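# Stack plate from nest N1 onto plate in N2

## Task

Lift the 96-well plate out of nest N1 and set it down on top of the plate sitting in nest N2. It must nest fully, with its cut-off A1 corner over the A1 corner of the lower plate, and the lower plate must stay flat in N2. Then open the gripper and move the arm away.

## Robot and tools

ROBOT AND FRAME. Two arms, left_arm and right_arm, each with six revolute joints and a parallel gripper. Every position is given in one scene frame. Its origin is on the table top midway between the arms, +z is up, +x points out over the table, and left_arm is on the +y side. The URDF root of left_arm is at (+0.014, +0.245, 0) m with quat_wxyz (+0.999, 0, 0, -0.034). The root of right_arm is at (-0.014, -0.352, 0) m with quat_wxyz (+1.000, 0, 0, +0.028). Looking out from the arms, N1 is the left nest (+y side) and N2 the right one (-y side). Each plate has one clipped corner, and well A1 sits at that corner. The fingers point along the gripper's +z axis and close along its y axis. end_effector_position is the point between the finger pads, roughly 1 cm short of the fingertips.

execute_actions. The argument actions is a list holding one action, one wait, or nothing. An empty list commands nothing and returns the current state with pictures. The optional boolean pictures asks for camera images with any other call. An action is {"rows": [...], "steps": n}: 1 to 15 rows, and steps from 5 to 15 (default 15). Each step lasts 1/30 s. Row k is used on step k, and the last row repeats for any remaining steps. A wait is {"steps": n} with n up to 300, counted from the previous result, and your own reply time uses up part of it. A call that is refused sends nothing to the robot.

ROW LAYOUT. Each row is one flat list of 14 numbers covering both arms, even if only one arm should move. The first 7 are left_arm: waist, shoulder, elbow, wrist pitch, wrist yaw, wrist roll, then opening. The last 7 are the same for right_arm. The six joint values are absolute target angles in radians, in the same form the Joint positions line prints them. They are not offsets. To keep an arm still, repeat its current angles. Stated ranges for each arm: waist -2.880 to 2.880, shoulder 0.000 to 3.142, elbow 0.000 to 3.019, wrist pitch -1.693 to 1.571, wrist yaw -1.571 to 1.571, wrist roll -2.094 to 2.094. The true ends may differ by up to 0.019 rad. A target more than 0.019 rad outside a range, and farther out than the joint's last reported angle, gets the call refused. A target past the true end is clipped to it, and the result then reports "joint sent to its limit". That line can refer to an earlier action. If the line is missing, the joint is not necessarily free to go further. Opening is a scale from -1 (closed) to +1 (fully open).

MOTION. Joint speed is capped. On each step, each joint's target is held within a lead of its measured angle: waist 0.264, shoulder 0.32, elbow 0.276, wrist pitch 0.33, wrist yaw 0.186, wrist roll 0.522 rad. If the targets would move the gripper more than 70 mm from where it is now, all of that arm's targets are scaled back. Moves of only a few mm may not move the hand at all. Between calls the arms keep heading for the last row sent, and they stop once everything is nearly still or a step is HELD. Fingers that are still moving finish their motion. Each result is taken 5 steps before the action ends. Those 5 steps run while you reply, and the simulation keeps running while you think and write.

RESULTS. The state line `left_arm: …` | `right_arm: …` gives each gripper's end_effector_position (m) and end_effector_quat_wxyz in the scene frame. These values get less accurate at long reach. Joint positions and Joint velocities give one block per arm in column order (rad, rad/s), then the finger-pad gap in m and m/s. The gap is 0.094 m when fully open. grip_measured is the measured opening on the command scale, with a fixed per-gripper error of up to about 1 mm. To hold something, command an opening about 0.03 below grip_measured; a smaller margin gives a lighter grip. Each pad pushes with about 50 to 62 N at most, and less on parts thinner than about 2 mm. "joint command not followed" means the clearance check changed or blocked some joint targets; the rest of the row still ran. HELD marks steps on which all or part of your row was not sent. Joint torques follow the joint order without the gripper. They carry offsets, scale errors, noise and friction, so read them only as rough load cues. MOTOR HOT appears at 85 °C. At 100 °C an OVER-TEMPERATURE FAULT stops that arm, and the arm drops whatever it holds, so do not hold loads longer than needed.

zoom_image. Arguments: camera (cam_high 672x504, cam_left_wrist 504x504 or cam_right_wrist 504x504) and region [x0, y0, x1, y1] in pixels of that camera's latest image, with (0, 0) at the top left. The region can be at most 504 by 504. It returns a closer, sharper view of that region.

read_manual. Optional section "licences" (the default). Returns licence texts only and does not move anything.

finished_scene. Argument scene, the number of the current scene. Replying without any tool call also ends things.

AVOID. A drop of a few mm while placing is fine, but a long fall fails the task. Do not knock anything off the table, let the arms collide or press on each other, slam the plates, or shove hard. Loose objects may sometimes get a brief outside push. Move smoothly and efficiently, and release and retract once the plate is nested.

Each tool is called after "Request:" as name([rows], argument=value, ...), one row to a line, values as JSON.

## Session

Request:
execute_actions(actions=[])

Scene clock: 0.00 s of 13200.00 s.
left_arm: end_effector_position=(+0.1964, -0.2795, +0.3466) grip_measured=+1.000 end_effector_quat_wxyz=(+0.164, +0.323, +0.920, -0.152) | right_arm: end_effector_position=(+0.3159, -0.4479, +0.1577) grip_measured=+1.000 end_effector_quat_wxyz=(-0.259, -0.665, +0.699, +0.054)
Joint positions: left_arm=[-1.192  1.523  1.67  -1.272 -0.075 -0.567  0.094] | right_arm=[-0.177  1.552  1.183 -1.635  0.323 -1.569  0.094]
Joint velocities: left_arm=[-0.005 -0.015  0.007 -0.002  0.007  0.007  0.   ] | right_arm=[ 0.005 -0.005 -0.042  0.007  0.022 -0.037  0.   ]
Joint torques (N m, as the arm reports them, + toward a larger angle): no reading

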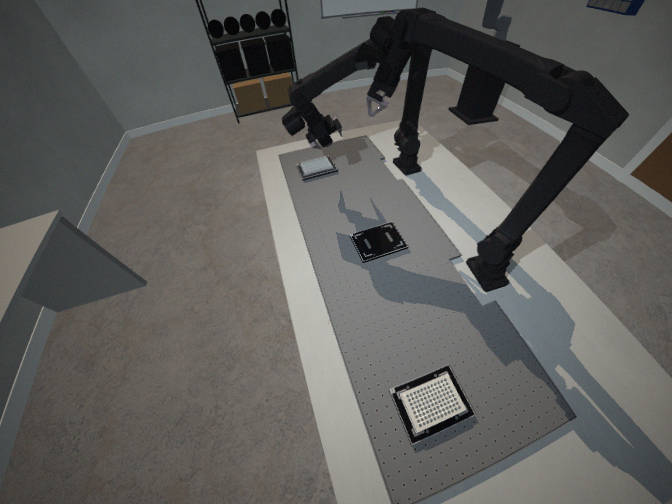

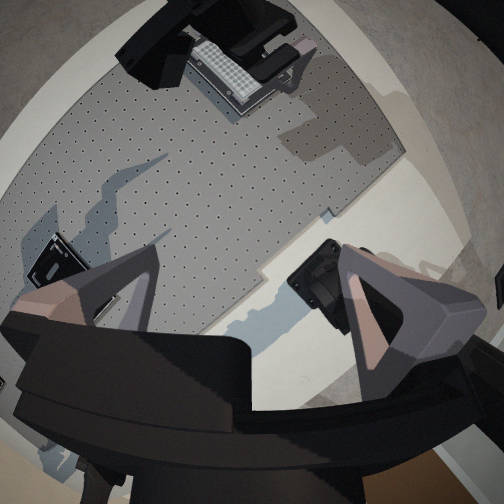

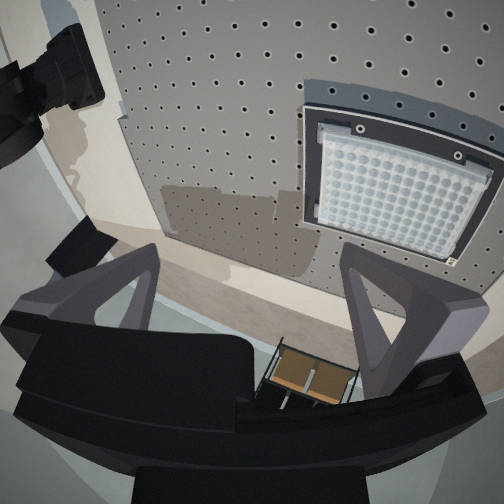

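Request:
zoom_image(camera="cam_high", region=[370,350,500,460])

Request:
zoom_image(camera="cam_right_wrist", region=[290,70,504,280])

Request:
zoom_image(camera="cam_high", region=[270,130,530,330])

Region (370, 350, 500, 460) of cam_high's 672x504 image, scaled by 3.877, with more detail than that image has; it fills the top 426 rows of this view, and the rest is white.

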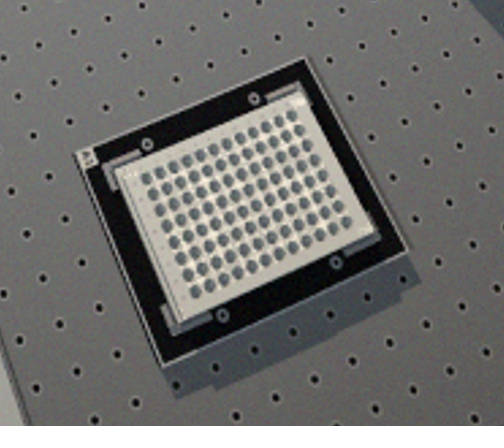

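Region (290, 70, 504, 280) of cam_right_wrist's 504x504 image, scaled by 2.355, with more detail than that image has; it fills the top 495 rows of this view, and the rest is white.

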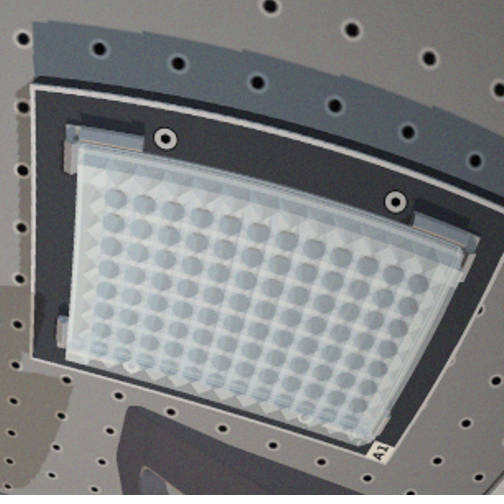

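Region (270, 130, 530, 330) of cam_high's 672x504 image, scaled by 1.938, with more detail than that image has; it fills the top 388 rows of this view, and the rest is white.

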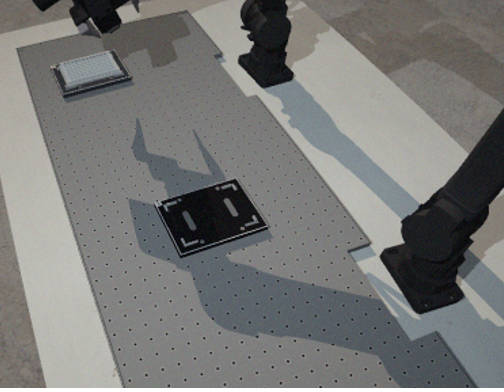

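Request:
execute_actions([
  {"rows":[[0.747,1.415,1.232,-1.388,0,0.679,1,-0.578,1.415,1.232,-1.388,0,-0.522,1]]},
])

Request:
execute_actions([
  {"steps":60},
], pictures=true)

Scene clock: 0.97 s of 13200.00 s.
left_arm: end_effector_position=(+0.2720, -0.1219, +0.2289) grip_measured=+1.000 end_effector_quat_wxyz=(+0.058, +0.395, +0.916, -0.031) | right_arm: end_effector_position=(+0.3198, -0.5566, +0.1723) grip_measured=+1.000 end_effector_quat_wxyz=(-0.036, -0.145, +0.988, +0.024)
Joint positions: left_arm=[-0.894  1.432  1.321 -1.329 -0.009 -0.147  0.094] | right_arm=[-0.6    1.45   1.192 -1.4    0.008 -0.835  0.094]
Joint velocities: left_arm=[ 1.363 -0.005 -0.769 -0.188  0.066  1.516  0.   ] | right_arm=[-0.874 -0.239  0.076  0.095 -0.007  2.044  0.   ]
Joint torques (N m, as the arm reports them, + toward a larger angle): left_arm=[  0.65 -10.58   8.76  -0.44  -0.07   0.16] | right_arm=[  2.83 -13.67  12.61   0.43  -0.44   0.01]
Steps of this call (steps 1 to 19: nothing new was sent; steps 20 to 29: the first 10 steps of this action). Readings (joint positions):
20: left_arm=[-1.184 1.518 1.655 -1.273 -0.058 -0.532] | right_arm=[-0.191 1.545 1.182 -1.604 0.255 -1.514]
21: left_arm=[-1.172 1.502 1.621 -1.276 -0.043 -0.492] | right_arm=[-0.218 1.537 1.181 -1.553 0.180 -1.448]
23: left_arm=[-1.124 1.471 1.539 -1.291 -0.026 -0.414] | right_arm=[-0.305 1.513 1.183 -1.480 0.067 -1.319]
27: left_arm=[-0.983 1.434 1.382 -1.316 -0.013 -0.249] | right_arm=[-0.519 1.467 1.185 -1.414 0.009 -1.006]
29: the state above

Scene clock: 2.97 s of 13200.00 s.
left_arm: end_effector_position=(+0.3348, +0.5032, +0.1986) grip_measured=+1.000 end_effector_quat_wxyz=(+0.005, -0.007, +1.000, +0.006) | right_arm: end_effector_position=(+0.3267, -0.5475, +0.1818) grip_measured=+1.000 end_effector_quat_wxyz=(-0.025, -0.008, +1.000, +0.013)
Joint positions: left_arm=[ 0.746  1.421  1.235 -1.37  -0.002  0.664  0.094] | right_arm=[-0.574  1.428  1.196 -1.396  0.002 -0.533  0.094]
Joint velocities: left_arm=[-0.005 -0.005 -0.002 -0.012  0.051 -0.007  0.   ] | right_arm=[-0.005 -0.005  0.012 -0.012 -0.037 -0.007  0.   ]
Joint torques (N m, as the arm reports them, + toward a larger angle): left_arm=[-0.49 -9.75  7.61 -0.72  0.05  0.22] | right_arm=[ -2.37 -12.66  12.85   0.71  -0.12   0.1 ]
Kept back: nothing.
Steps of this call (steps 1 to 5: the last 5 steps of your previous action; steps 6 to 60: the robot went on to your last target). Readings (joint positions):
1: left_arm=[-0.844 1.433 1.296 -1.334 -0.007 -0.091] | right_arm=[-0.622 1.442 1.194 -1.397 0.008 -0.773]
2: left_arm=[-0.792 1.433 1.275 -1.339 -0.007 -0.033] | right_arm=[-0.632 1.436 1.195 -1.396 0.008 -0.724]
4: left_arm=[-0.678 1.433 1.247 -1.347 -0.005 0.088] | right_arm=[-0.625 1.429 1.196 -1.396 0.007 -0.654]
8: left_arm=[-0.434 1.433 1.235 -1.353 -0.005 0.317] | right_arm=[-0.584 1.428 1.196 -1.396 0.002 -0.583]
60: the state above
All arms were judged still, so your last target was given up. Only a new action makes them travel on or press farther. Fingers that are still opening or closing keep moving.

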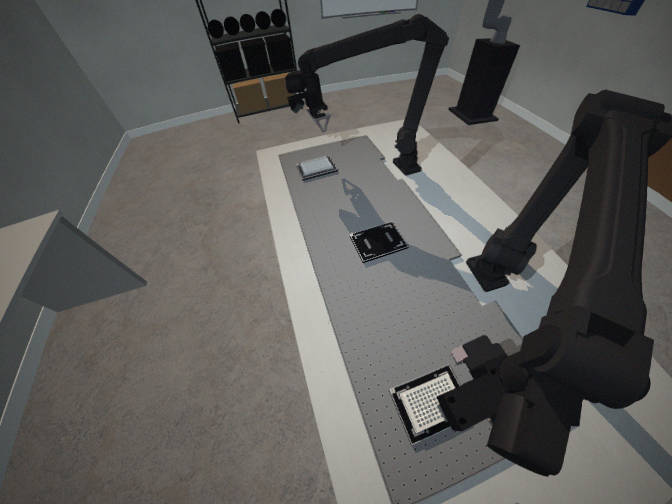

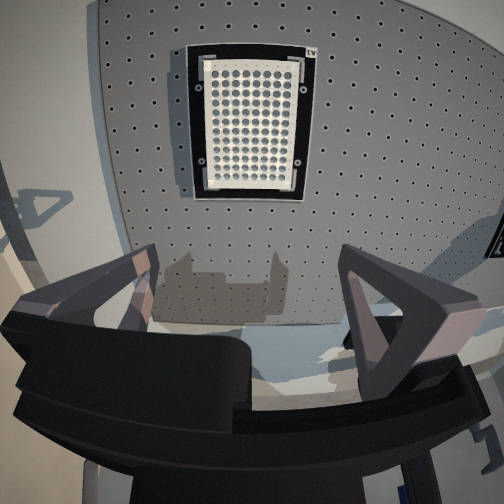

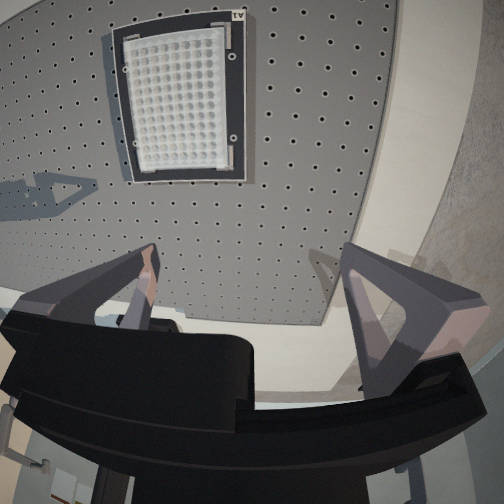

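Request:
execute_actions([
  {"rows":[[0.699,1.6,1.106,-1.07,0,0.625,1,-0.3715,1.5246,1.0156,-1.055,0,-0.305,1]]},
])

Request:
execute_actions([
  {"steps":25},
], pictures=true)

Scene clock: 3.63 s of 13200.00 s.
left_arm: end_effector_position=(+0.3595, +0.5002, +0.0704) grip_measured=+1.000 end_effector_quat_wxyz=(-0.017, +0.004, +1.000, -0.011) | right_arm: end_effector_position=(+0.3656, -0.4649, +0.0717) grip_measured=+1.000 end_effector_quat_wxyz=(-0.017, -0.034, +0.999, +0.006)
Joint positions: left_arm=[ 0.704  1.618  1.099 -1.093 -0.002  0.645  0.094] | right_arm=[-0.344  1.534  1.001 -1.073 -0.001 -0.355  0.094]
Joint velocities: left_arm=[-0.073  0.464 -0.212  0.061  0.007 -0.066  0.   ] | right_arm=[ 0.19   0.249 -0.12   0.061  0.007  0.212  0.   ]
Joint torques (N m, as the arm reports them, + toward a larger angle): left_arm=[ -0.61 -14.18   8.3    0.52   0.05  -0.11] | right_arm=[ -4.99 -14.62  10.38   0.92   0.02   0.14]
Steps of this call (steps 1 to 10: nothing new was sent; steps 11 to 20: the first 10 steps of this action). Readings (joint positions):
11: left_arm=[0.744 1.424 1.224 -1.341 -0.002 0.663] | right_arm=[-0.567 1.428 1.181 -1.360 0.004 -0.515]
12: left_arm=[0.742 1.428 1.209 -1.290 -0.002 0.662] | right_arm=[-0.552 1.426 1.156 -1.300 0.004 -0.493]
14: left_arm=[0.733 1.460 1.175 -1.206 -0.002 0.658] | right_arm=[-0.500 1.439 1.099 -1.201 0.004 -0.452]
18: left_arm=[0.711 1.574 1.117 -1.103 -0.002 0.648] | right_arm=[-0.373 1.508 1.016 -1.085 0.000 -0.375]
20: the state above

Scene clock: 4.47 s of 13200.00 s.
left_arm: end_effector_position=(+0.3582, +0.4987, +0.0751) grip_measured=+1.000 end_effector_quat_wxyz=(-0.012, +0.003, +1.000, -0.007) | right_arm: end_effector_position=(+0.3627, -0.4746, +0.0681) grip_measured=+1.000 end_effector_quat_wxyz=(-0.017, -0.002, +1.000, +0.006)
Joint positions: left_arm=[ 0.703  1.599  1.089 -1.088 -0.003  0.64   0.094] | right_arm=[-0.369  1.54   0.997 -1.064 -0.001 -0.316  0.094]
Joint velocities: left_arm=[-0.005 -0.005 -0.002 -0.012  0.11   0.051  0.   ] | right_arm=[-0.005 -0.005 -0.002 -0.017  0.022  0.022  0.   ]
Joint torques (N m, as the arm reports them, + toward a larger angle): left_arm=[ -1.08 -10.54   8.14   0.56   0.07  -0.12] | right_arm=[ -2.43 -13.7    9.96   0.79   0.02   0.11]
Kept back: nothing.
Steps of this call (steps 1 to 5: the last 5 steps of your previous action; steps 6 to 25: the robot went on to your last target). Readings (joint positions):
1: left_arm=[0.703 1.630 1.093 -1.092 -0.002 0.644] | right_arm=[-0.340 1.540 0.998 -1.071 -0.001 -0.348]
2: left_arm=[0.703 1.635 1.089 -1.091 -0.003 0.644] | right_arm=[-0.342 1.541 0.997 -1.070 -0.001 -0.342]
4: left_arm=[0.703 1.629 1.089 -1.088 -0.003 0.643] | right_arm=[-0.352 1.540 0.997 -1.066 -0.001 -0.332]
8: left_arm=[0.703 1.606 1.089 -1.088 -0.003 0.641] | right_arm=[-0.368 1.540 0.997 -1.064 -0.001 -0.323]
25: the state above

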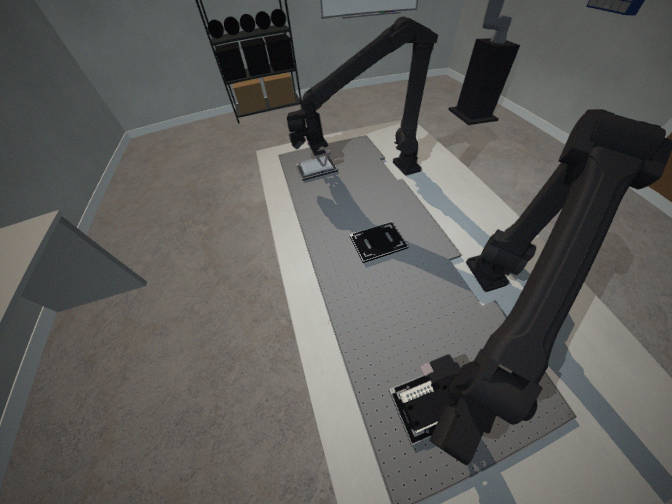

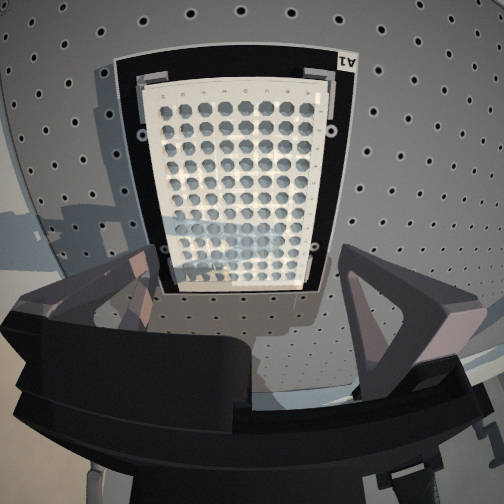

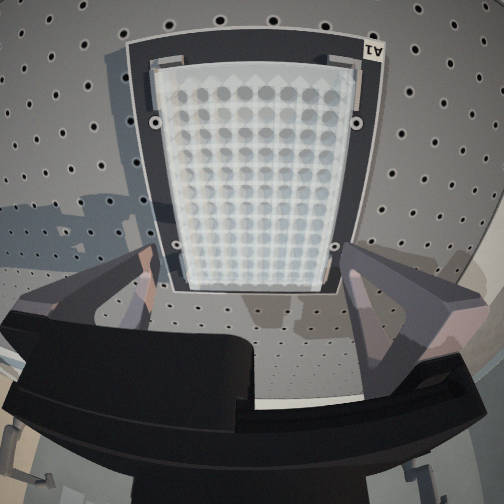

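Request:
execute_actions([
  {"rows":[[0.699,1.605,1.09,-1.05,0,0.62,1,-0.3715,1.5246,1.0156,-1.055,0,-0.305,1],[0.699,1.61,1.085,-1.03,0,0.62,1,-0.3715,1.5246,1.0156,-1.055,0,-0.305,1],[0.699,1.616,1.08,-1.01,0,0.62,1,-0.3715,1.5246,1.0156,-1.055,0,-0.305,1],[0.699,1.622,1.076,-0.993,0,0.62,1,-0.3715,1.5246,1.0156,-1.055,0,-0.305,1],[0.699,1.628,1.076,-0.993,0,0.62,1,-0.3715,1.5246,1.0156,-1.055,0,-0.305,1],[0.699,1.634,1.076,-0.993,0,0.62,1,-0.3715,1.5246,1.0156,-1.055,0,-0.305,1]]},
])

Request:
zoom_image(camera="cam_right_wrist", region=[120,20,400,300])

Request:
execute_actions([
  {"steps":15},
], pictures=true)

Request:
zoom_image(camera="cam_high", region=[280,130,360,190])

Scene clock: 5.10 s of 13200.00 s.
left_arm: end_effector_position=(+0.3690, +0.5066, +0.0655) grip_measured=+1.000 end_effector_quat_wxyz=(+0.009, +0.000, +1.000, +0.008) | right_arm: end_effector_position=(+0.3627, -0.4746, +0.0681) grip_measured=+1.000 end_effector_quat_wxyz=(-0.017, -0.002, +1.000, +0.006)
Joint positions: left_arm=[ 0.703  1.614  1.079 -1.012 -0.003  0.636  0.094] | right_arm=[-0.369  1.54   0.997 -1.064 -0.001 -0.316  0.094]
Joint velocities: left_arm=[-0.015  0.073 -0.051  0.012  0.022 -0.007  0.   ] | right_arm=[-0.005 -0.015 -0.007 -0.002 -0.022  0.022  0.   ]
Joint torques (N m, as the arm reports them, + toward a larger angle): left_arm=[-0.93 -9.74  6.73  0.69  0.08 -0.12] | right_arm=[ -2.59 -13.28   9.93   0.81   0.02   0.11]
Steps of this call (steps 1 to 9: the robot went on to your last target; steps 10 to 19: the first 10 steps of this action). Readings (joint positions):
10: left_arm=[0.703 1.599 1.089 -1.084 -0.003 0.639] | right_arm=[-0.369 1.540 0.997 -1.064 -0.001 -0.316]
11: left_arm=[0.703 1.599 1.088 -1.075 -0.003 0.639] | right_arm=[-0.369 1.540 0.997 -1.064 -0.001 -0.316]
13: left_arm=[0.703 1.599 1.084 -1.044 -0.003 0.638] | right_arm=[-0.369 1.540 0.997 -1.064 -0.001 -0.316]
17: left_arm=[0.703 1.608 1.081 -1.014 -0.003 0.636] | right_arm=[-0.369 1.540 0.997 -1.064 -0.001 -0.316]
19: the state above

Region (120, 20, 400, 300) of cam_right_wrist's 504x504 image, scaled by 1.800, with more detail than that image has.

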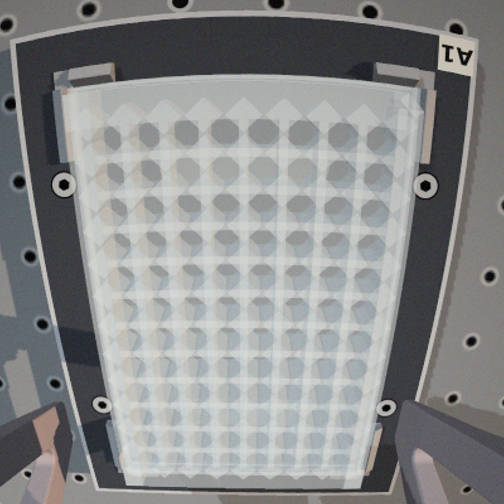

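Scene clock: 5.60 s of 13200.00 s.
left_arm: end_effector_position=(+0.3676, +0.5056, +0.0626) grip_measured=+1.000 end_effector_quat_wxyz=(+0.006, +0.000, +1.000, +0.006) | right_arm: end_effector_position=(+0.3627, -0.4746, +0.0681) grip_measured=+1.000 end_effector_quat_wxyz=(-0.017, -0.002, +1.000, +0.006)
Joint positions: left_arm=[ 0.703  1.618  1.076 -1.012 -0.003  0.635  0.094] | right_arm=[-0.369  1.54   0.997 -1.064 -0.001 -0.316  0.094]
Joint velocities: left_arm=[-0.005 -0.005  0.002 -0.007 -0.007  0.051  0.   ] | right_arm=[-0.005 -0.005 -0.002  0.007  0.022 -0.037  0.   ]
Joint torques (N m, as the arm reports them, + toward a larger angle): left_arm=[-0.86 -9.85  6.79  0.7   0.08 -0.12] | right_arm=[ -2.16 -13.64   9.9    0.87   0.05   0.1 ]
Kept back: nothing.
Steps of this call (steps 1 to 5: the last 5 steps of your previous action; steps 6 to 15: the robot went on to your last target). Readings (joint positions):
1: left_arm=[0.703 1.616 1.078 -1.012 -0.003 0.636] | right_arm=[-0.369 1.540 0.997 -1.064 -0.001 -0.316]
2: left_arm=[0.703 1.617 1.077 -1.012 -0.003 0.636] | right_arm=[-0.369 1.540 0.997 -1.064 -0.001 -0.316]
4: left_arm=[0.703 1.618 1.076 -1.012 -0.003 0.636] | right_arm=[-0.369 1.540 0.997 -1.064 -0.001 -0.316]
8: left_arm=[0.703 1.618 1.076 -1.012 -0.003 0.635] | right_arm=[-0.369 1.540 0.997 -1.064 -0.001 -0.316]
15: the state above
All arms were judged still, so your last target was given up. Only a new action makes them travel on or press farther. Fingers that are still opening or closing keep moving.

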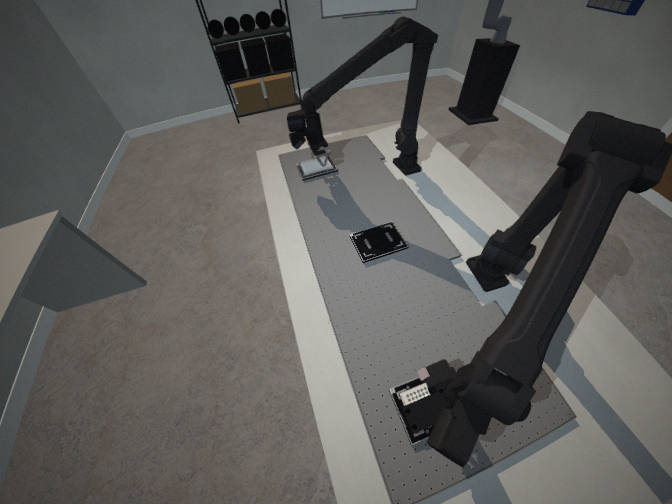

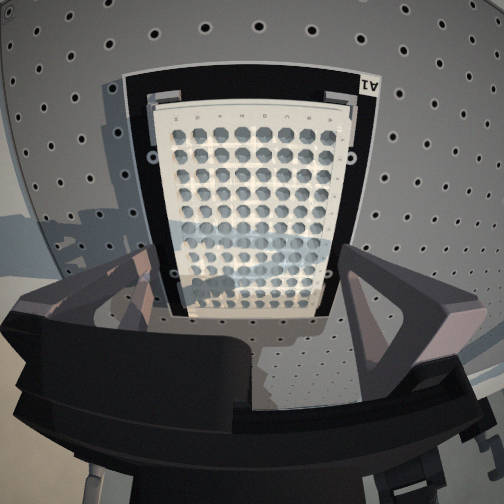

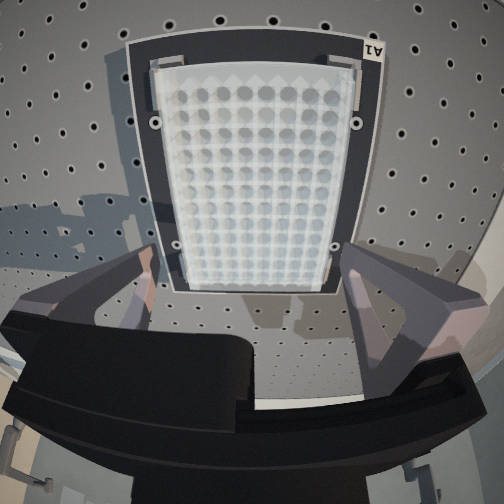

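Region (280, 130, 360, 190) of cam_high's 672x504 image, scaled by 6.300, with more detail than that image has; it fills the top 378 rows of this view, and the rest is white.

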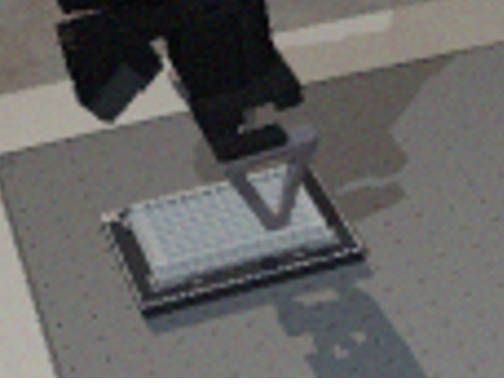

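Request:
execute_actions([
  {"rows":[[0.699,1.645,1.07,-0.985,0,0.62,1,-0.36,1.555,1.04,-1,0,-0.298,1],[0.699,1.65,1.07,-0.98,0,0.62,1,-0.36,1.56,1.04,-1,0,-0.298,1],[0.699,1.655,1.066,-0.975,0,0.62,1,-0.36,1.565,1.04,-1,0,-0.298,1],[0.699,1.66,1.063,-0.97,0,0.62,1,-0.36,1.57,1.04,-1,0,-0.298,1],[0.699,1.667,1.06,-0.96,0,0.62,1,-0.36,1.575,1.04,-1,0,-0.298,1]]},
])

Request:
execute_actions([
  {"steps":12},
], pictures=true)

Scene clock: 6.20 s of 13200.00 s.
left_arm: end_effector_position=(+0.3665, +0.5048, +0.0438) grip_measured=+1.000 end_effector_quat_wxyz=(-0.001, -0.000, +1.000, +0.001) | right_arm: end_effector_position=(+0.3771, -0.4791, +0.0637) grip_measured=+1.000 end_effector_quat_wxyz=(+0.004, +0.001, +1.000, -0.001)
Joint positions: left_arm=[ 0.703  1.652  1.061 -0.98  -0.004  0.635  0.094] | right_arm=[-0.369  1.556  1.004 -1.01  -0.001 -0.31   0.094]
Joint velocities: left_arm=[-0.005  0.005  0.012 -0.007 -0.007 -0.022  0.   ] | right_arm=[-0.005  0.034 -0.007  0.027 -0.051 -0.007  0.   ]
Joint torques (N m, as the arm reports them, + toward a larger angle): left_arm=[ -0.86 -10.31   6.45   0.71   0.11  -0.07] | right_arm=[ -1.18 -11.06  11.72   0.89   0.04   0.1 ]
Steps of this call (steps 1 to 8: nothing new was sent; steps 9 to 18: the first 10 steps of this action). Readings (joint positions):
9: left_arm=[0.703 1.619 1.075 -1.011 -0.003 0.635] | right_arm=[-0.369 1.540 0.997 -1.054 -0.001 -0.315]
10: left_arm=[0.703 1.620 1.074 -1.007 -0.003 0.635] | right_arm=[-0.369 1.541 0.997 -1.038 -0.001 -0.314]
12: left_arm=[0.703 1.625 1.072 -0.998 -0.003 0.635] | right_arm=[-0.369 1.543 1.001 -1.018 -0.001 -0.312]
16: left_arm=[0.703 1.644 1.064 -0.981 -0.003 0.635] | right_arm=[-0.369 1.552 1.004 -1.010 -0.001 -0.310]
18: the state above

Scene clock: 6.60 s of 13200.00 s.
left_arm: end_effector_position=(+0.3673, +0.5050, +0.0438) grip_measured=+1.000 end_effector_quat_wxyz=(+0.001, +0.000, +1.000, +0.002) | right_arm: end_effector_position=(+0.3770, -0.4790, +0.0631) grip_measured=+1.000 end_effector_quat_wxyz=(+0.003, +0.002, +1.000, -0.000)
Joint positions: left_arm=[ 0.702  1.652  1.061 -0.977 -0.002  0.635  0.094] | right_arm=[-0.369  1.558  1.004 -1.01  -0.001 -0.309  0.094]
Joint velocities: left_arm=[-0.015 -0.015 -0.002  0.002  0.037 -0.007  0.   ] | right_arm=[-0.005 -0.024 -0.007 -0.017  0.051 -0.022  0.   ]
Joint torques (N m, as the arm reports them, + toward a larger angle): left_arm=[ -0.89 -10.02   6.49   0.59   0.06  -0.11] | right_arm=[ -1.9  -11.08  11.73   1.     0.01   0.13]
Kept back: nothing.
Steps of this call (steps 1 to 5: the last 5 steps of your previous action; steps 6 to 12: the robot went on to your last target). Readings (joint positions):
1: left_arm=[0.702 1.652 1.061 -0.978 -0.003 0.635] | right_arm=[-0.369 1.557 1.004 -1.010 -0.001 -0.310]
2: left_arm=[0.702 1.652 1.061 -0.977 -0.002 0.635] | right_arm=[-0.369 1.558 1.004 -1.010 -0.001 -0.310]
4: left_arm=[0.702 1.652 1.061 -0.977 -0.002 0.635] | right_arm=[-0.369 1.558 1.004 -1.010 -0.001 -0.310]
8: left_arm=[0.702 1.652 1.061 -0.977 -0.002 0.635] | right_arm=[-0.369 1.558 1.004 -1.010 -0.001 -0.309]
12: the state above

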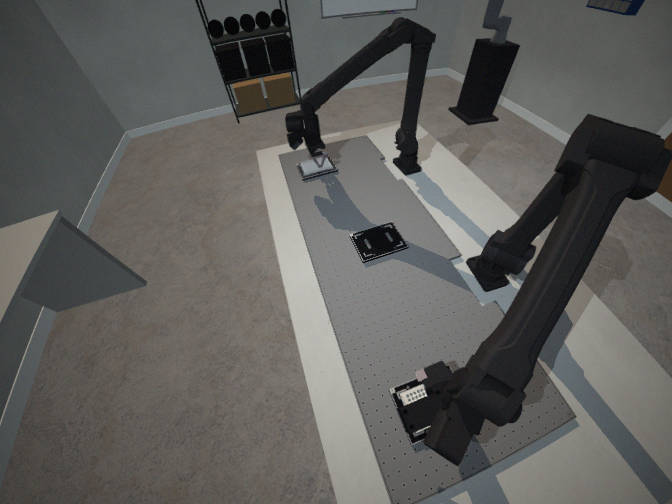

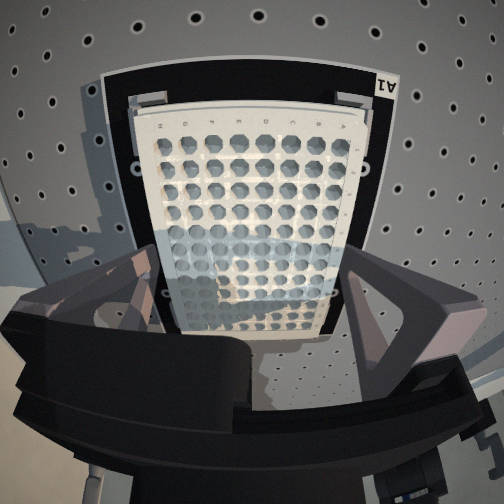

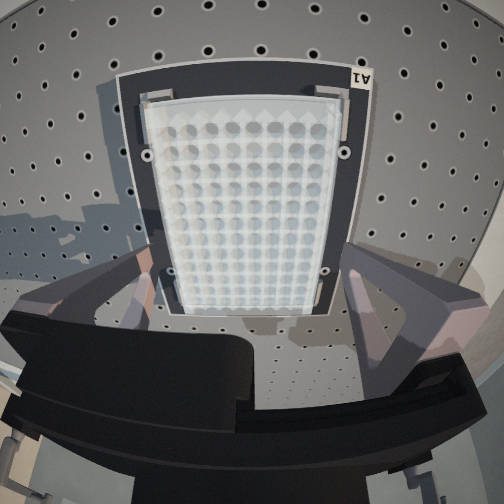

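Request:
execute_actions([
  {"rows":[[0.699,1.645,1.065,-0.96,0,0.62,0.9,-0.36,1.575,1.04,-1,0,-0.298,1],[0.699,1.645,1.065,-0.96,0,0.62,0.86,-0.36,1.575,1.04,-1,0,-0.298,1],[0.699,1.645,1.065,-0.96,0,0.62,0.82,-0.36,1.575,1.04,-1,0,-0.298,1],[0.699,1.645,1.065,-0.96,0,0.62,0.78,-0.36,1.575,1.04,-1,0,-0.298,1],[0.699,1.645,1.065,-0.96,0,0.62,0.74,-0.36,1.575,1.04,-1,0,-0.298,1],[0.699,1.645,1.065,-0.96,0,0.62,0.7,-0.36,1.575,1.04,-1,0,-0.298,1]]},
], pictures=true)

Request:
zoom_image(camera="cam_left_wrist", region=[100,130,400,350])

Scene clock: 7.33 s of 13200.00 s.
left_arm: end_effector_position=(+0.3676, +0.5048, +0.0443) grip_measured=+0.771 end_effector_quat_wxyz=(+0.002, -0.000, +1.000, +0.002) | right_arm: end_effector_position=(+0.3771, -0.4789, +0.0631) grip_measured=+1.000 end_effector_quat_wxyz=(+0.003, +0.001, +1.000, -0.000)
Joint positions: left_arm=[ 0.702  1.651  1.061 -0.977 -0.     0.635  0.083] | right_arm=[-0.368  1.558  1.004 -1.01  -0.001 -0.309  0.094]
Joint velocities: left_arm=[-0.005 -0.005 -0.007  0.012  0.007 -0.037 -0.001] | right_arm=[-0.015 -0.005 -0.002 -0.002 -0.125 -0.081  0.   ]
Joint torques (N m, as the arm reports them, + toward a larger angle): left_arm=[ -0.89 -11.56   6.86   0.57  -0.02  -0.11] | right_arm=[ -1.67 -10.73  11.59   1.     0.     0.11]
Steps of this call (steps 1 to 12: the robot went on to your last target; steps 13 to 22: the first 10 steps of this action). Readings (joint positions):
13: left_arm=[0.702 1.652 1.061 -0.977 -0.002 0.635] | right_arm=[-0.369 1.558 1.004 -1.010 -0.001 -0.309]
14: left_arm=[0.702 1.651 1.061 -0.977 -0.002 0.635] | right_arm=[-0.369 1.558 1.004 -1.010 -0.001 -0.309]
16: left_arm=[0.702 1.651 1.061 -0.977 -0.001 0.635] | right_arm=[-0.369 1.558 1.004 -1.010 -0.001 -0.309]
20: left_arm=[0.702 1.651 1.061 -0.977 -0.000 0.635] | right_arm=[-0.368 1.558 1.004 -1.010 -0.001 -0.309]
22: the state above

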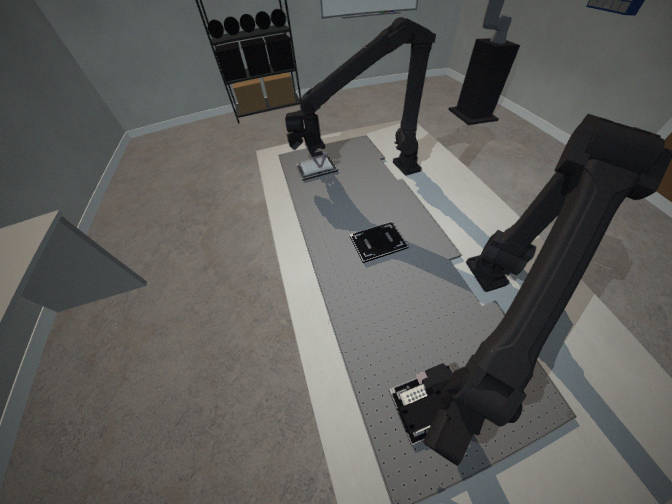

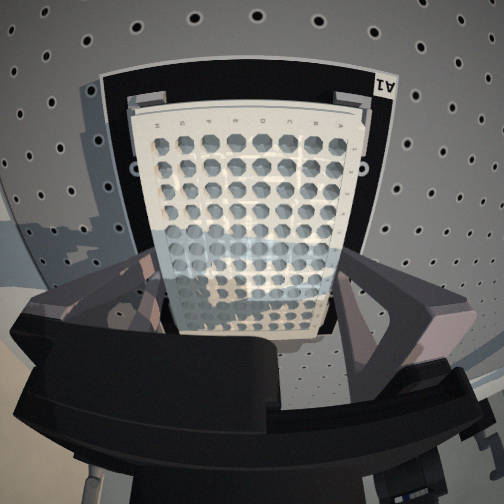

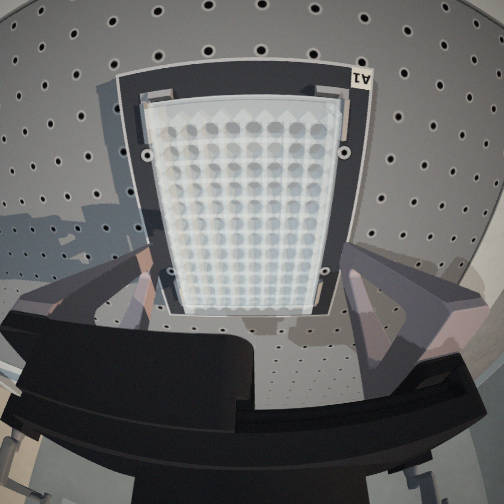

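Region (100, 130, 400, 350) of cam_left_wrist's 504x504 image, scaled by 1.680, with more detail than that image has; it fills the top 370 rows of this view, and the rest is white.

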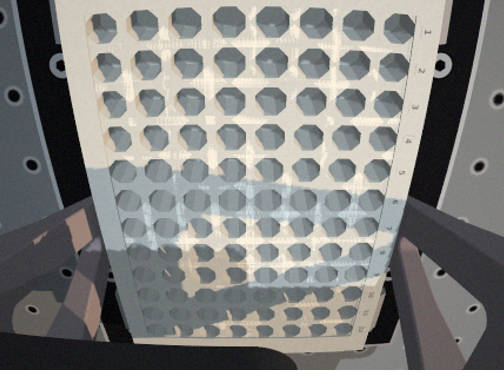

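Request:
execute_actions([
  {"rows":[[0.699,1.64,1.095,-0.995,0,0.62,0.72,-0.36,1.54,1.05,-1.02,0,-0.298,1],[0.699,1.635,1.1,-1,0,0.62,0.72,-0.36,1.53,1.06,-1.04,0,-0.298,1],[0.699,1.63,1.105,-1.01,0,0.62,0.72,-0.36,1.52,1.07,-1.06,0,-0.298,1],[0.699,1.625,1.11,-1.02,0,0.62,0.72,-0.36,1.51,1.08,-1.08,0,-0.298,1],[0.699,1.62,1.115,-1.03,0,0.62,0.72,-0.36,1.5,1.09,-1.1,0,-0.298,1],[0.699,1.61,1.12,-1.045,0,0.62,0.72,-0.4,1.5,1.09,-1.1,0,-0.298,1],[0.699,1.6,1.13,-1.065,0,0.62,0.72,-0.45,1.5,1.09,-1.1,0,-0.298,1],[0.699,1.59,1.14,-1.095,0,0.62,0.72,-0.52,1.5,1.09,-1.1,0,-0.298,1],[0.699,1.59,1.14,-1.095,0,0.62,0.72,-0.6,1.5,1.09,-1.1,0,-0.298,1],[0.699,1.59,1.14,-1.095,0,0.62,0.72,-0.7,1.5,1.09,-1.1,0,-0.298,1]]},
])

Request:
execute_actions([
  {"steps":10},
], pictures=true)

Scene clock: 8.03 s of 13200.00 s.
left_arm: end_effector_position=(+0.3643, +0.5024, +0.0703) grip_measured=+0.771 end_effector_quat_wxyz=(-0.006, -0.000, +1.000, -0.004) | right_arm: end_effector_position=(+0.3666, -0.5139, +0.0901) grip_measured=+1.000 end_effector_quat_wxyz=(+0.003, +0.046, +0.999, +0.001)
Joint positions: left_arm=[ 0.702  1.614  1.094 -1.064 -0.     0.635  0.083] | right_arm=[-0.458  1.527  1.049 -1.087 -0.004 -0.309  0.094]
Joint velocities: left_arm=[ 0.005 -0.269  0.129 -0.242  0.007  0.007 -0.   ] | right_arm=[-1.216 -0.112  0.017  0.017  0.007 -0.037  0.   ]
Joint torques (N m, as the arm reports them, + toward a larger angle): left_arm=[ -0.88 -11.43   9.54  -0.61  -0.03  -0.11] | right_arm=[ -5.8  -13.51  10.79   0.18   0.06   0.06]
Steps of this call (steps 1 to 5: the last 5 steps of your previous action; steps 6 to 11: the robot went on to your last target; steps 12 to 21: the first 10 steps of this action). Readings (joint positions):
12: left_arm=[0.702 1.651 1.061 -0.977 -0.000 0.635] | right_arm=[-0.368 1.558 1.004 -1.010 -0.001 -0.309]
13: left_arm=[0.702 1.651 1.061 -0.978 -0.000 0.635] | right_arm=[-0.368 1.558 1.006 -1.016 -0.001 -0.309]
15: left_arm=[0.702 1.649 1.065 -0.987 -0.000 0.635] | right_arm=[-0.368 1.557 1.017 -1.042 -0.001 -0.309]
19: left_arm=[0.702 1.631 1.083 -1.037 -0.000 0.635] | right_arm=[-0.393 1.537 1.044 -1.085 -0.003 -0.309]
21: the state above

Scene clock: 8.37 s of 13200.00 s.
left_arm: end_effector_position=(+0.3688, +0.5056, +0.0887) grip_measured=+0.771 end_effector_quat_wxyz=(+0.008, -0.000, +1.000, +0.006) | right_arm: end_effector_position=(+0.3046, -0.6164, +0.0925) grip_measured=+1.000 end_effector_quat_wxyz=(+0.002, +0.190, +0.982, -0.004)
Joint positions: left_arm=[ 0.702  1.583  1.111 -1.077 -0.     0.635  0.083] | right_arm=[-0.745  1.524  1.052 -1.092  0.004 -0.306  0.094]
Joint velocities: left_arm=[-0.015  0.015 -0.007 -0.027 -0.007  0.022  0.   ] | right_arm=[ 0.259 -0.005  0.017 -0.017  0.022 -0.007  0.   ]
Joint torques (N m, as the arm reports them, + toward a larger angle): left_arm=[ -0.89 -10.25   9.16  -0.71  -0.03  -0.11] | right_arm=[ -0.35 -14.35  12.21   0.32  -0.18   0.1 ]
Kept back: nothing.
Steps of this call (steps 1 to 5: the last 5 steps of your previous action; steps 6 to 10: the robot went on to your last target). Readings (joint positions):
1: left_arm=[0.702 1.605 1.099 -1.070 -0.000 0.635] | right_arm=[-0.503 1.524 1.049 -1.087 -0.004 -0.309]
2: left_arm=[0.702 1.597 1.103 -1.073 -0.000 0.635] | right_arm=[-0.553 1.524 1.050 -1.087 -0.004 -0.309]
4: left_arm=[0.702 1.587 1.108 -1.075 -0.000 0.635] | right_arm=[-0.655 1.524 1.050 -1.087 -0.002 -0.309]
8: left_arm=[0.702 1.583 1.111 -1.076 -0.000 0.635] | right_arm=[-0.754 1.524 1.052 -1.090 0.004 -0.306]
10: the state above

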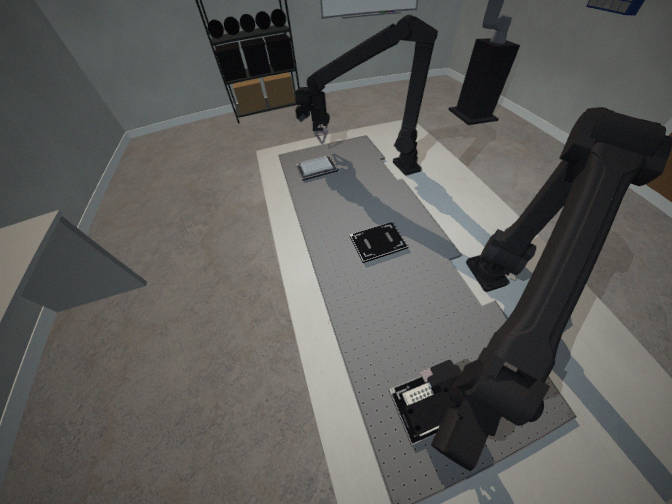

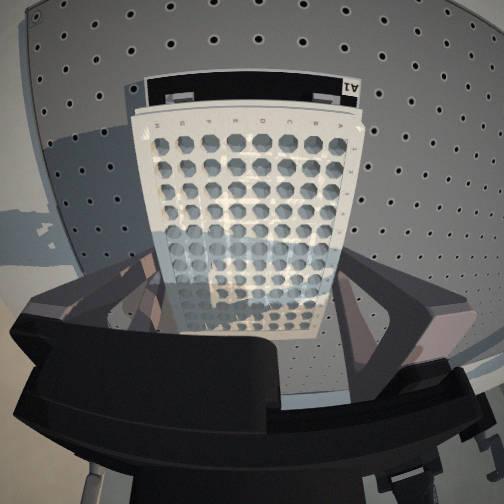

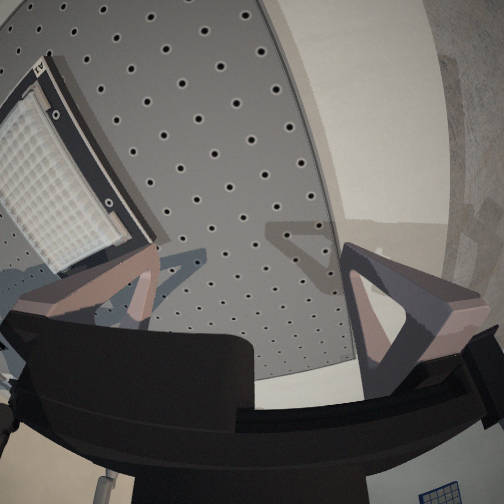

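Request:
execute_actions([
  {"rows":[[-0.8475,1.7,1.45,-1.28,0,-0.93,0.72,-0.7,1.5,1.09,-1.1,0,-0.298,1]]},
])

Request:
execute_actions([
  {"rows":[[-0.8475,1.86,1.7,-1.28,0,-0.93,0.72,-0.7,1.5,1.09,-1.1,0,-0.298,1]]},
])

Request:
execute_actions([
  {"rows":[[-0.8475,1.93,1.7,-1.28,0,-0.93,0.72,-0.7,1.5,1.09,-1.1,0,-0.298,1]]},
])

Request:
execute_actions([
  {"rows":[[-0.8475,1.98,1.7,-1.28,0,-0.93,0.72,-0.7,1.5,1.09,-1.1,0,-0.298,1]]},
])

Request:
execute_actions([
  {"steps":20},
], pictures=true)

Scene clock: 8.90 s of 13200.00 s.
left_arm: end_effector_position=(+0.4880, +0.4014, +0.1350) grip_measured=+0.771 end_effector_quat_wxyz=(+0.019, -0.072, +0.997, +0.007) | right_arm: end_effector_position=(+0.3175, -0.6000, +0.0925) grip_measured=+1.000 end_effector_quat_wxyz=(+0.003, +0.166, +0.986, -0.002)
Joint positions: left_arm=[ 0.385  1.668  1.348 -1.211 -0.005  0.173  0.083] | right_arm=[-0.696  1.524  1.052 -1.092  0.002 -0.306  0.094]
Joint velocities: left_arm=[-1.284  0.034  0.354 -0.1    0.007 -1.341 -0.   ] | right_arm=[-0.005 -0.005 -0.012 -0.002  0.037  0.007  0.   ]
Joint torques (N m, as the arm reports them, + toward a larger angle): left_arm=[ -1.97 -11.49   9.18  -0.85   0.03  -0.07] | right_arm=[ -2.63 -14.48  12.29   0.2   -0.1    0.1 ]
Steps of this call (steps 1 to 6: the robot went on to your last target; steps 7 to 16: the first 10 steps of this action). Readings (joint positions):
7: left_arm=[0.693 1.588 1.123 -1.098 -0.004 0.594] | right_arm=[-0.695 1.524 1.052 -1.092 0.002 -0.306]
8: left_arm=[0.677 1.600 1.147 -1.130 -0.005 0.547] | right_arm=[-0.695 1.524 1.052 -1.092 0.002 -0.306]
10: left_arm=[0.620 1.627 1.208 -1.168 -0.005 0.458] | right_arm=[-0.696 1.524 1.052 -1.092 0.002 -0.306]
14: left_arm=[0.471 1.663 1.316 -1.202 -0.005 0.271] | right_arm=[-0.696 1.524 1.052 -1.092 0.002 -0.306]
16: the state above

Scene clock: 9.40 s of 13200.00 s.
left_arm: end_effector_position=(+0.5604, +0.0568, +0.1577) grip_measured=+0.771 end_effector_quat_wxyz=(+0.055, -0.079, +0.995, -0.021) | right_arm: end_effector_position=(+0.3175, -0.6000, +0.0925) grip_measured=+1.000 end_effector_quat_wxyz=(+0.003, +0.166, +0.986, -0.002)
Joint positions: left_arm=[-0.266  1.804  1.589 -1.238 -0.005 -0.491  0.083] | right_arm=[-0.696  1.524  1.052 -1.092  0.002 -0.306  0.094]
Joint velocities: left_arm=[-1.167  0.2    0.222 -0.007  0.007 -1.165  0.001] | right_arm=[-0.015  0.005  0.007  0.002  0.066  0.022  0.   ]
Joint torques (N m, as the arm reports them, + toward a larger angle): left_arm=[ -1.17 -14.46  10.29  -0.53  -0.07  -0.09] | right_arm=[ -2.22 -14.56  12.35   0.11  -0.11   0.11]
Steps of this call (steps 1 to 5: the last 5 steps of your previous action; steps 6 to 15: the first 10 steps of this action). Readings (joint positions):
6: left_arm=[0.104 1.675 1.395 -1.231 -0.005 -0.117] | right_arm=[-0.696 1.524 1.052 -1.092 0.002 -0.306]
7: left_arm=[0.059 1.689 1.419 -1.237 -0.005 -0.158] | right_arm=[-0.696 1.524 1.052 -1.092 0.002 -0.306]
9: left_arm=[-0.026 1.727 1.480 -1.238 -0.005 -0.239] | right_arm=[-0.696 1.524 1.052 -1.092 0.002 -0.306]
13: left_arm=[-0.185 1.787 1.569 -1.238 -0.005 -0.408] | right_arm=[-0.696 1.524 1.052 -1.092 0.002 -0.306]
15: the state above

Scene clock: 9.90 s of 13200.00 s.
left_arm: end_effector_position=(+0.3703, -0.2359, +0.1252) grip_measured=+0.771 end_effector_quat_wxyz=(+0.021, +0.042, +0.999, -0.026) | right_arm: end_effector_position=(+0.3175, -0.6000, +0.0925) grip_measured=+1.000 end_effector_quat_wxyz=(+0.003, +0.166, +0.986, -0.002)
Joint positions: left_arm=[-0.865  1.91   1.66  -1.254  0.001 -0.849  0.083] | right_arm=[-0.696  1.524  1.052 -1.092  0.002 -0.306  0.094]
Joint velocities: left_arm=[-0.777  0.239  0.081 -0.007  0.051 -0.432  0.   ] | right_arm=[ 0.005  0.005  0.017  0.012 -0.007 -0.007  0.   ]
Joint torques (N m, as the arm reports them, + toward a larger angle): left_arm=[  4.54 -15.88  10.16  -0.87  -0.32  -0.15] | right_arm=[ -2.45 -14.39  12.23   0.2   -0.13   0.07]
Steps of this call (steps 1 to 5: the last 5 steps of your previous action; steps 6 to 15: the first 10 steps of this action). Readings (joint positions):
6: left_arm=[-0.514 1.829 1.607 -1.238 -0.005 -0.664] | right_arm=[-0.696 1.524 1.052 -1.092 0.002 -0.306]
7: left_arm=[-0.556 1.834 1.611 -1.238 -0.005 -0.684] | right_arm=[-0.696 1.524 1.052 -1.092 0.002 -0.306]
9: left_arm=[-0.639 1.846 1.617 -1.238 -0.005 -0.720] | right_arm=[-0.696 1.524 1.052 -1.092 0.002 -0.306]
13: left_arm=[-0.801 1.888 1.646 -1.251 -0.003 -0.812] | right_arm=[-0.696 1.524 1.052 -1.092 0.002 -0.306]
15: the state above

Scene clock: 10.40 s of 13200.00 s.
left_arm: end_effector_position=(+0.3826, -0.2257, +0.0963) grip_measured=+0.771 end_effector_quat_wxyz=(+0.002, -0.003, +1.000, -0.005) | right_arm: end_effector_position=(+0.3175, -0.6000, +0.0925) grip_measured=+1.000 end_effector_quat_wxyz=(+0.003, +0.166, +0.986, -0.002)
Joint positions: left_arm=[-0.838  1.965  1.667 -1.262  0.002 -0.913  0.083] | right_arm=[-0.696  1.524  1.052 -1.092  0.002 -0.306  0.094]
Joint velocities: left_arm=[-0.015  0.063  0.002 -0.012 -0.007 -0.022  0.001] | right_arm=[-0.005 -0.015 -0.002 -0.002 -0.051 -0.007  0.   ]
Joint torques (N m, as the arm reports them, + toward a larger angle): left_arm=[ -1.33 -15.85   9.92  -0.73  -0.29  -0.1 ] | right_arm=[ -2.43 -14.52  12.26   0.22  -0.1    0.12]
Steps of this call (steps 1 to 5: the last 5 steps of your previous action; steps 6 to 15: the first 10 steps of this action). Readings (joint positions):
6: left_arm=[-0.896 1.929 1.662 -1.262 0.004 -0.896] | right_arm=[-0.696 1.524 1.052 -1.092 0.002 -0.306]
7: left_arm=[-0.887 1.931 1.665 -1.262 0.004 -0.900] | right_arm=[-0.696 1.524 1.052 -1.092 0.002 -0.306]
9: left_arm=[-0.866 1.939 1.667 -1.262 0.004 -0.905] | right_arm=[-0.696 1.524 1.052 -1.092 0.002 -0.306]
13: left_arm=[-0.840 1.958 1.667 -1.262 0.002 -0.911] | right_arm=[-0.696 1.524 1.052 -1.092 0.002 -0.306]
15: the state above

Scene clock: 11.07 s of 13200.00 s.
left_arm: end_effector_position=(+0.3819, -0.2262, +0.0948) grip_measured=+0.771 end_effector_quat_wxyz=(+0.002, -0.004, +1.000, -0.004) | right_arm: end_effector_position=(+0.3175, -0.6000, +0.0925) grip_measured=+1.000 end_effector_quat_wxyz=(+0.003, +0.166, +0.986, -0.002)
Joint positions: left_arm=[-0.84   1.967  1.667 -1.262  0.002 -0.915  0.083] | right_arm=[-0.696  1.524  1.052 -1.092  0.002 -0.306  0.094]
Joint velocities: left_arm=[ 0.005 -0.015 -0.007 -0.002  0.037  0.022 -0.   ] | right_arm=[-0.005 -0.005 -0.012  0.007  0.022  0.007  0.   ]
Joint torques (N m, as the arm reports them, + toward a larger angle): left_arm=[ -1.35 -15.9    9.92  -0.74  -0.3   -0.12] | right_arm=[ -2.56 -14.2   12.17   0.15  -0.11   0.07]
Kept back: nothing.
Steps of this call (steps 1 to 5: the last 5 steps of your previous action; steps 6 to 15: the robot went on to your last target; steps 16 to 20: nothing new was sent). Readings (joint positions):
1: left_arm=[-0.839 1.967 1.667 -1.262 0.002 -0.913] | right_arm=[-0.696 1.524 1.052 -1.092 0.002 -0.306]
2: left_arm=[-0.839 1.967 1.667 -1.262 0.002 -0.913] | right_arm=[-0.696 1.524 1.052 -1.092 0.002 -0.306]
4: left_arm=[-0.840 1.967 1.667 -1.262 0.002 -0.913] | right_arm=[-0.696 1.524 1.052 -1.092 0.002 -0.306]
8: left_arm=[-0.840 1.967 1.667 -1.262 0.002 -0.914] | right_arm=[-0.696 1.524 1.052 -1.092 0.002 -0.306]
20: the state above
All arms were judged still, so your last target was given up. Only a new action makes them travel on or press farther. Fingers that are still opening or closing keep moving.

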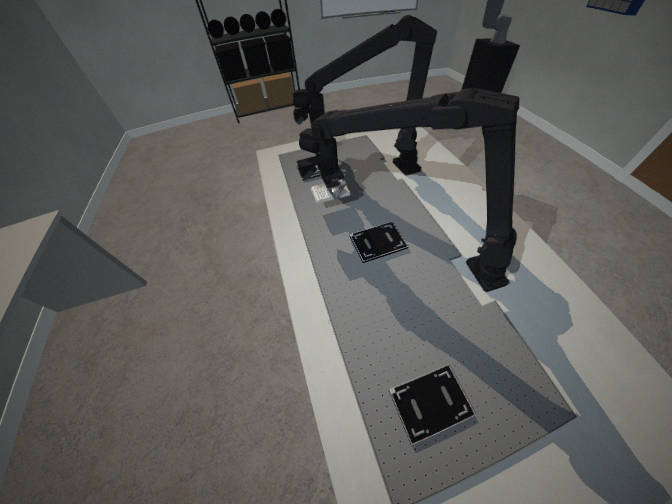

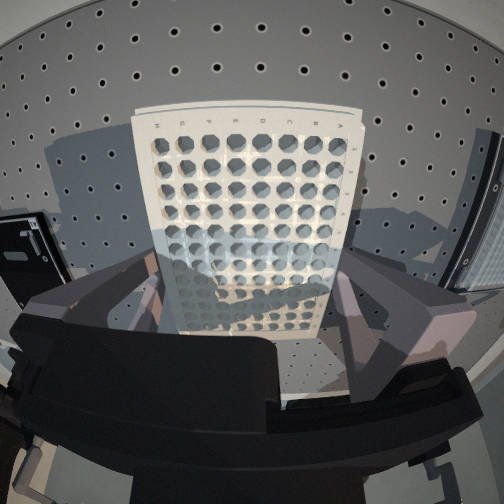

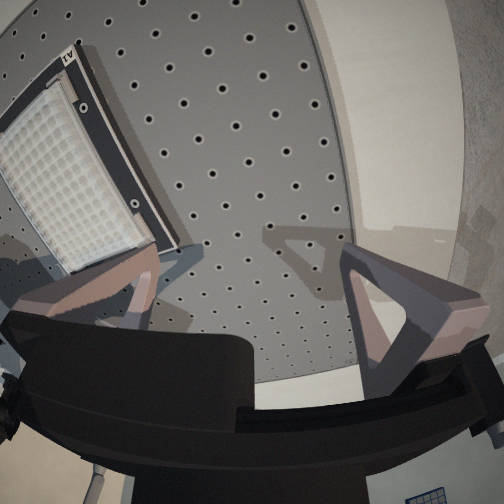

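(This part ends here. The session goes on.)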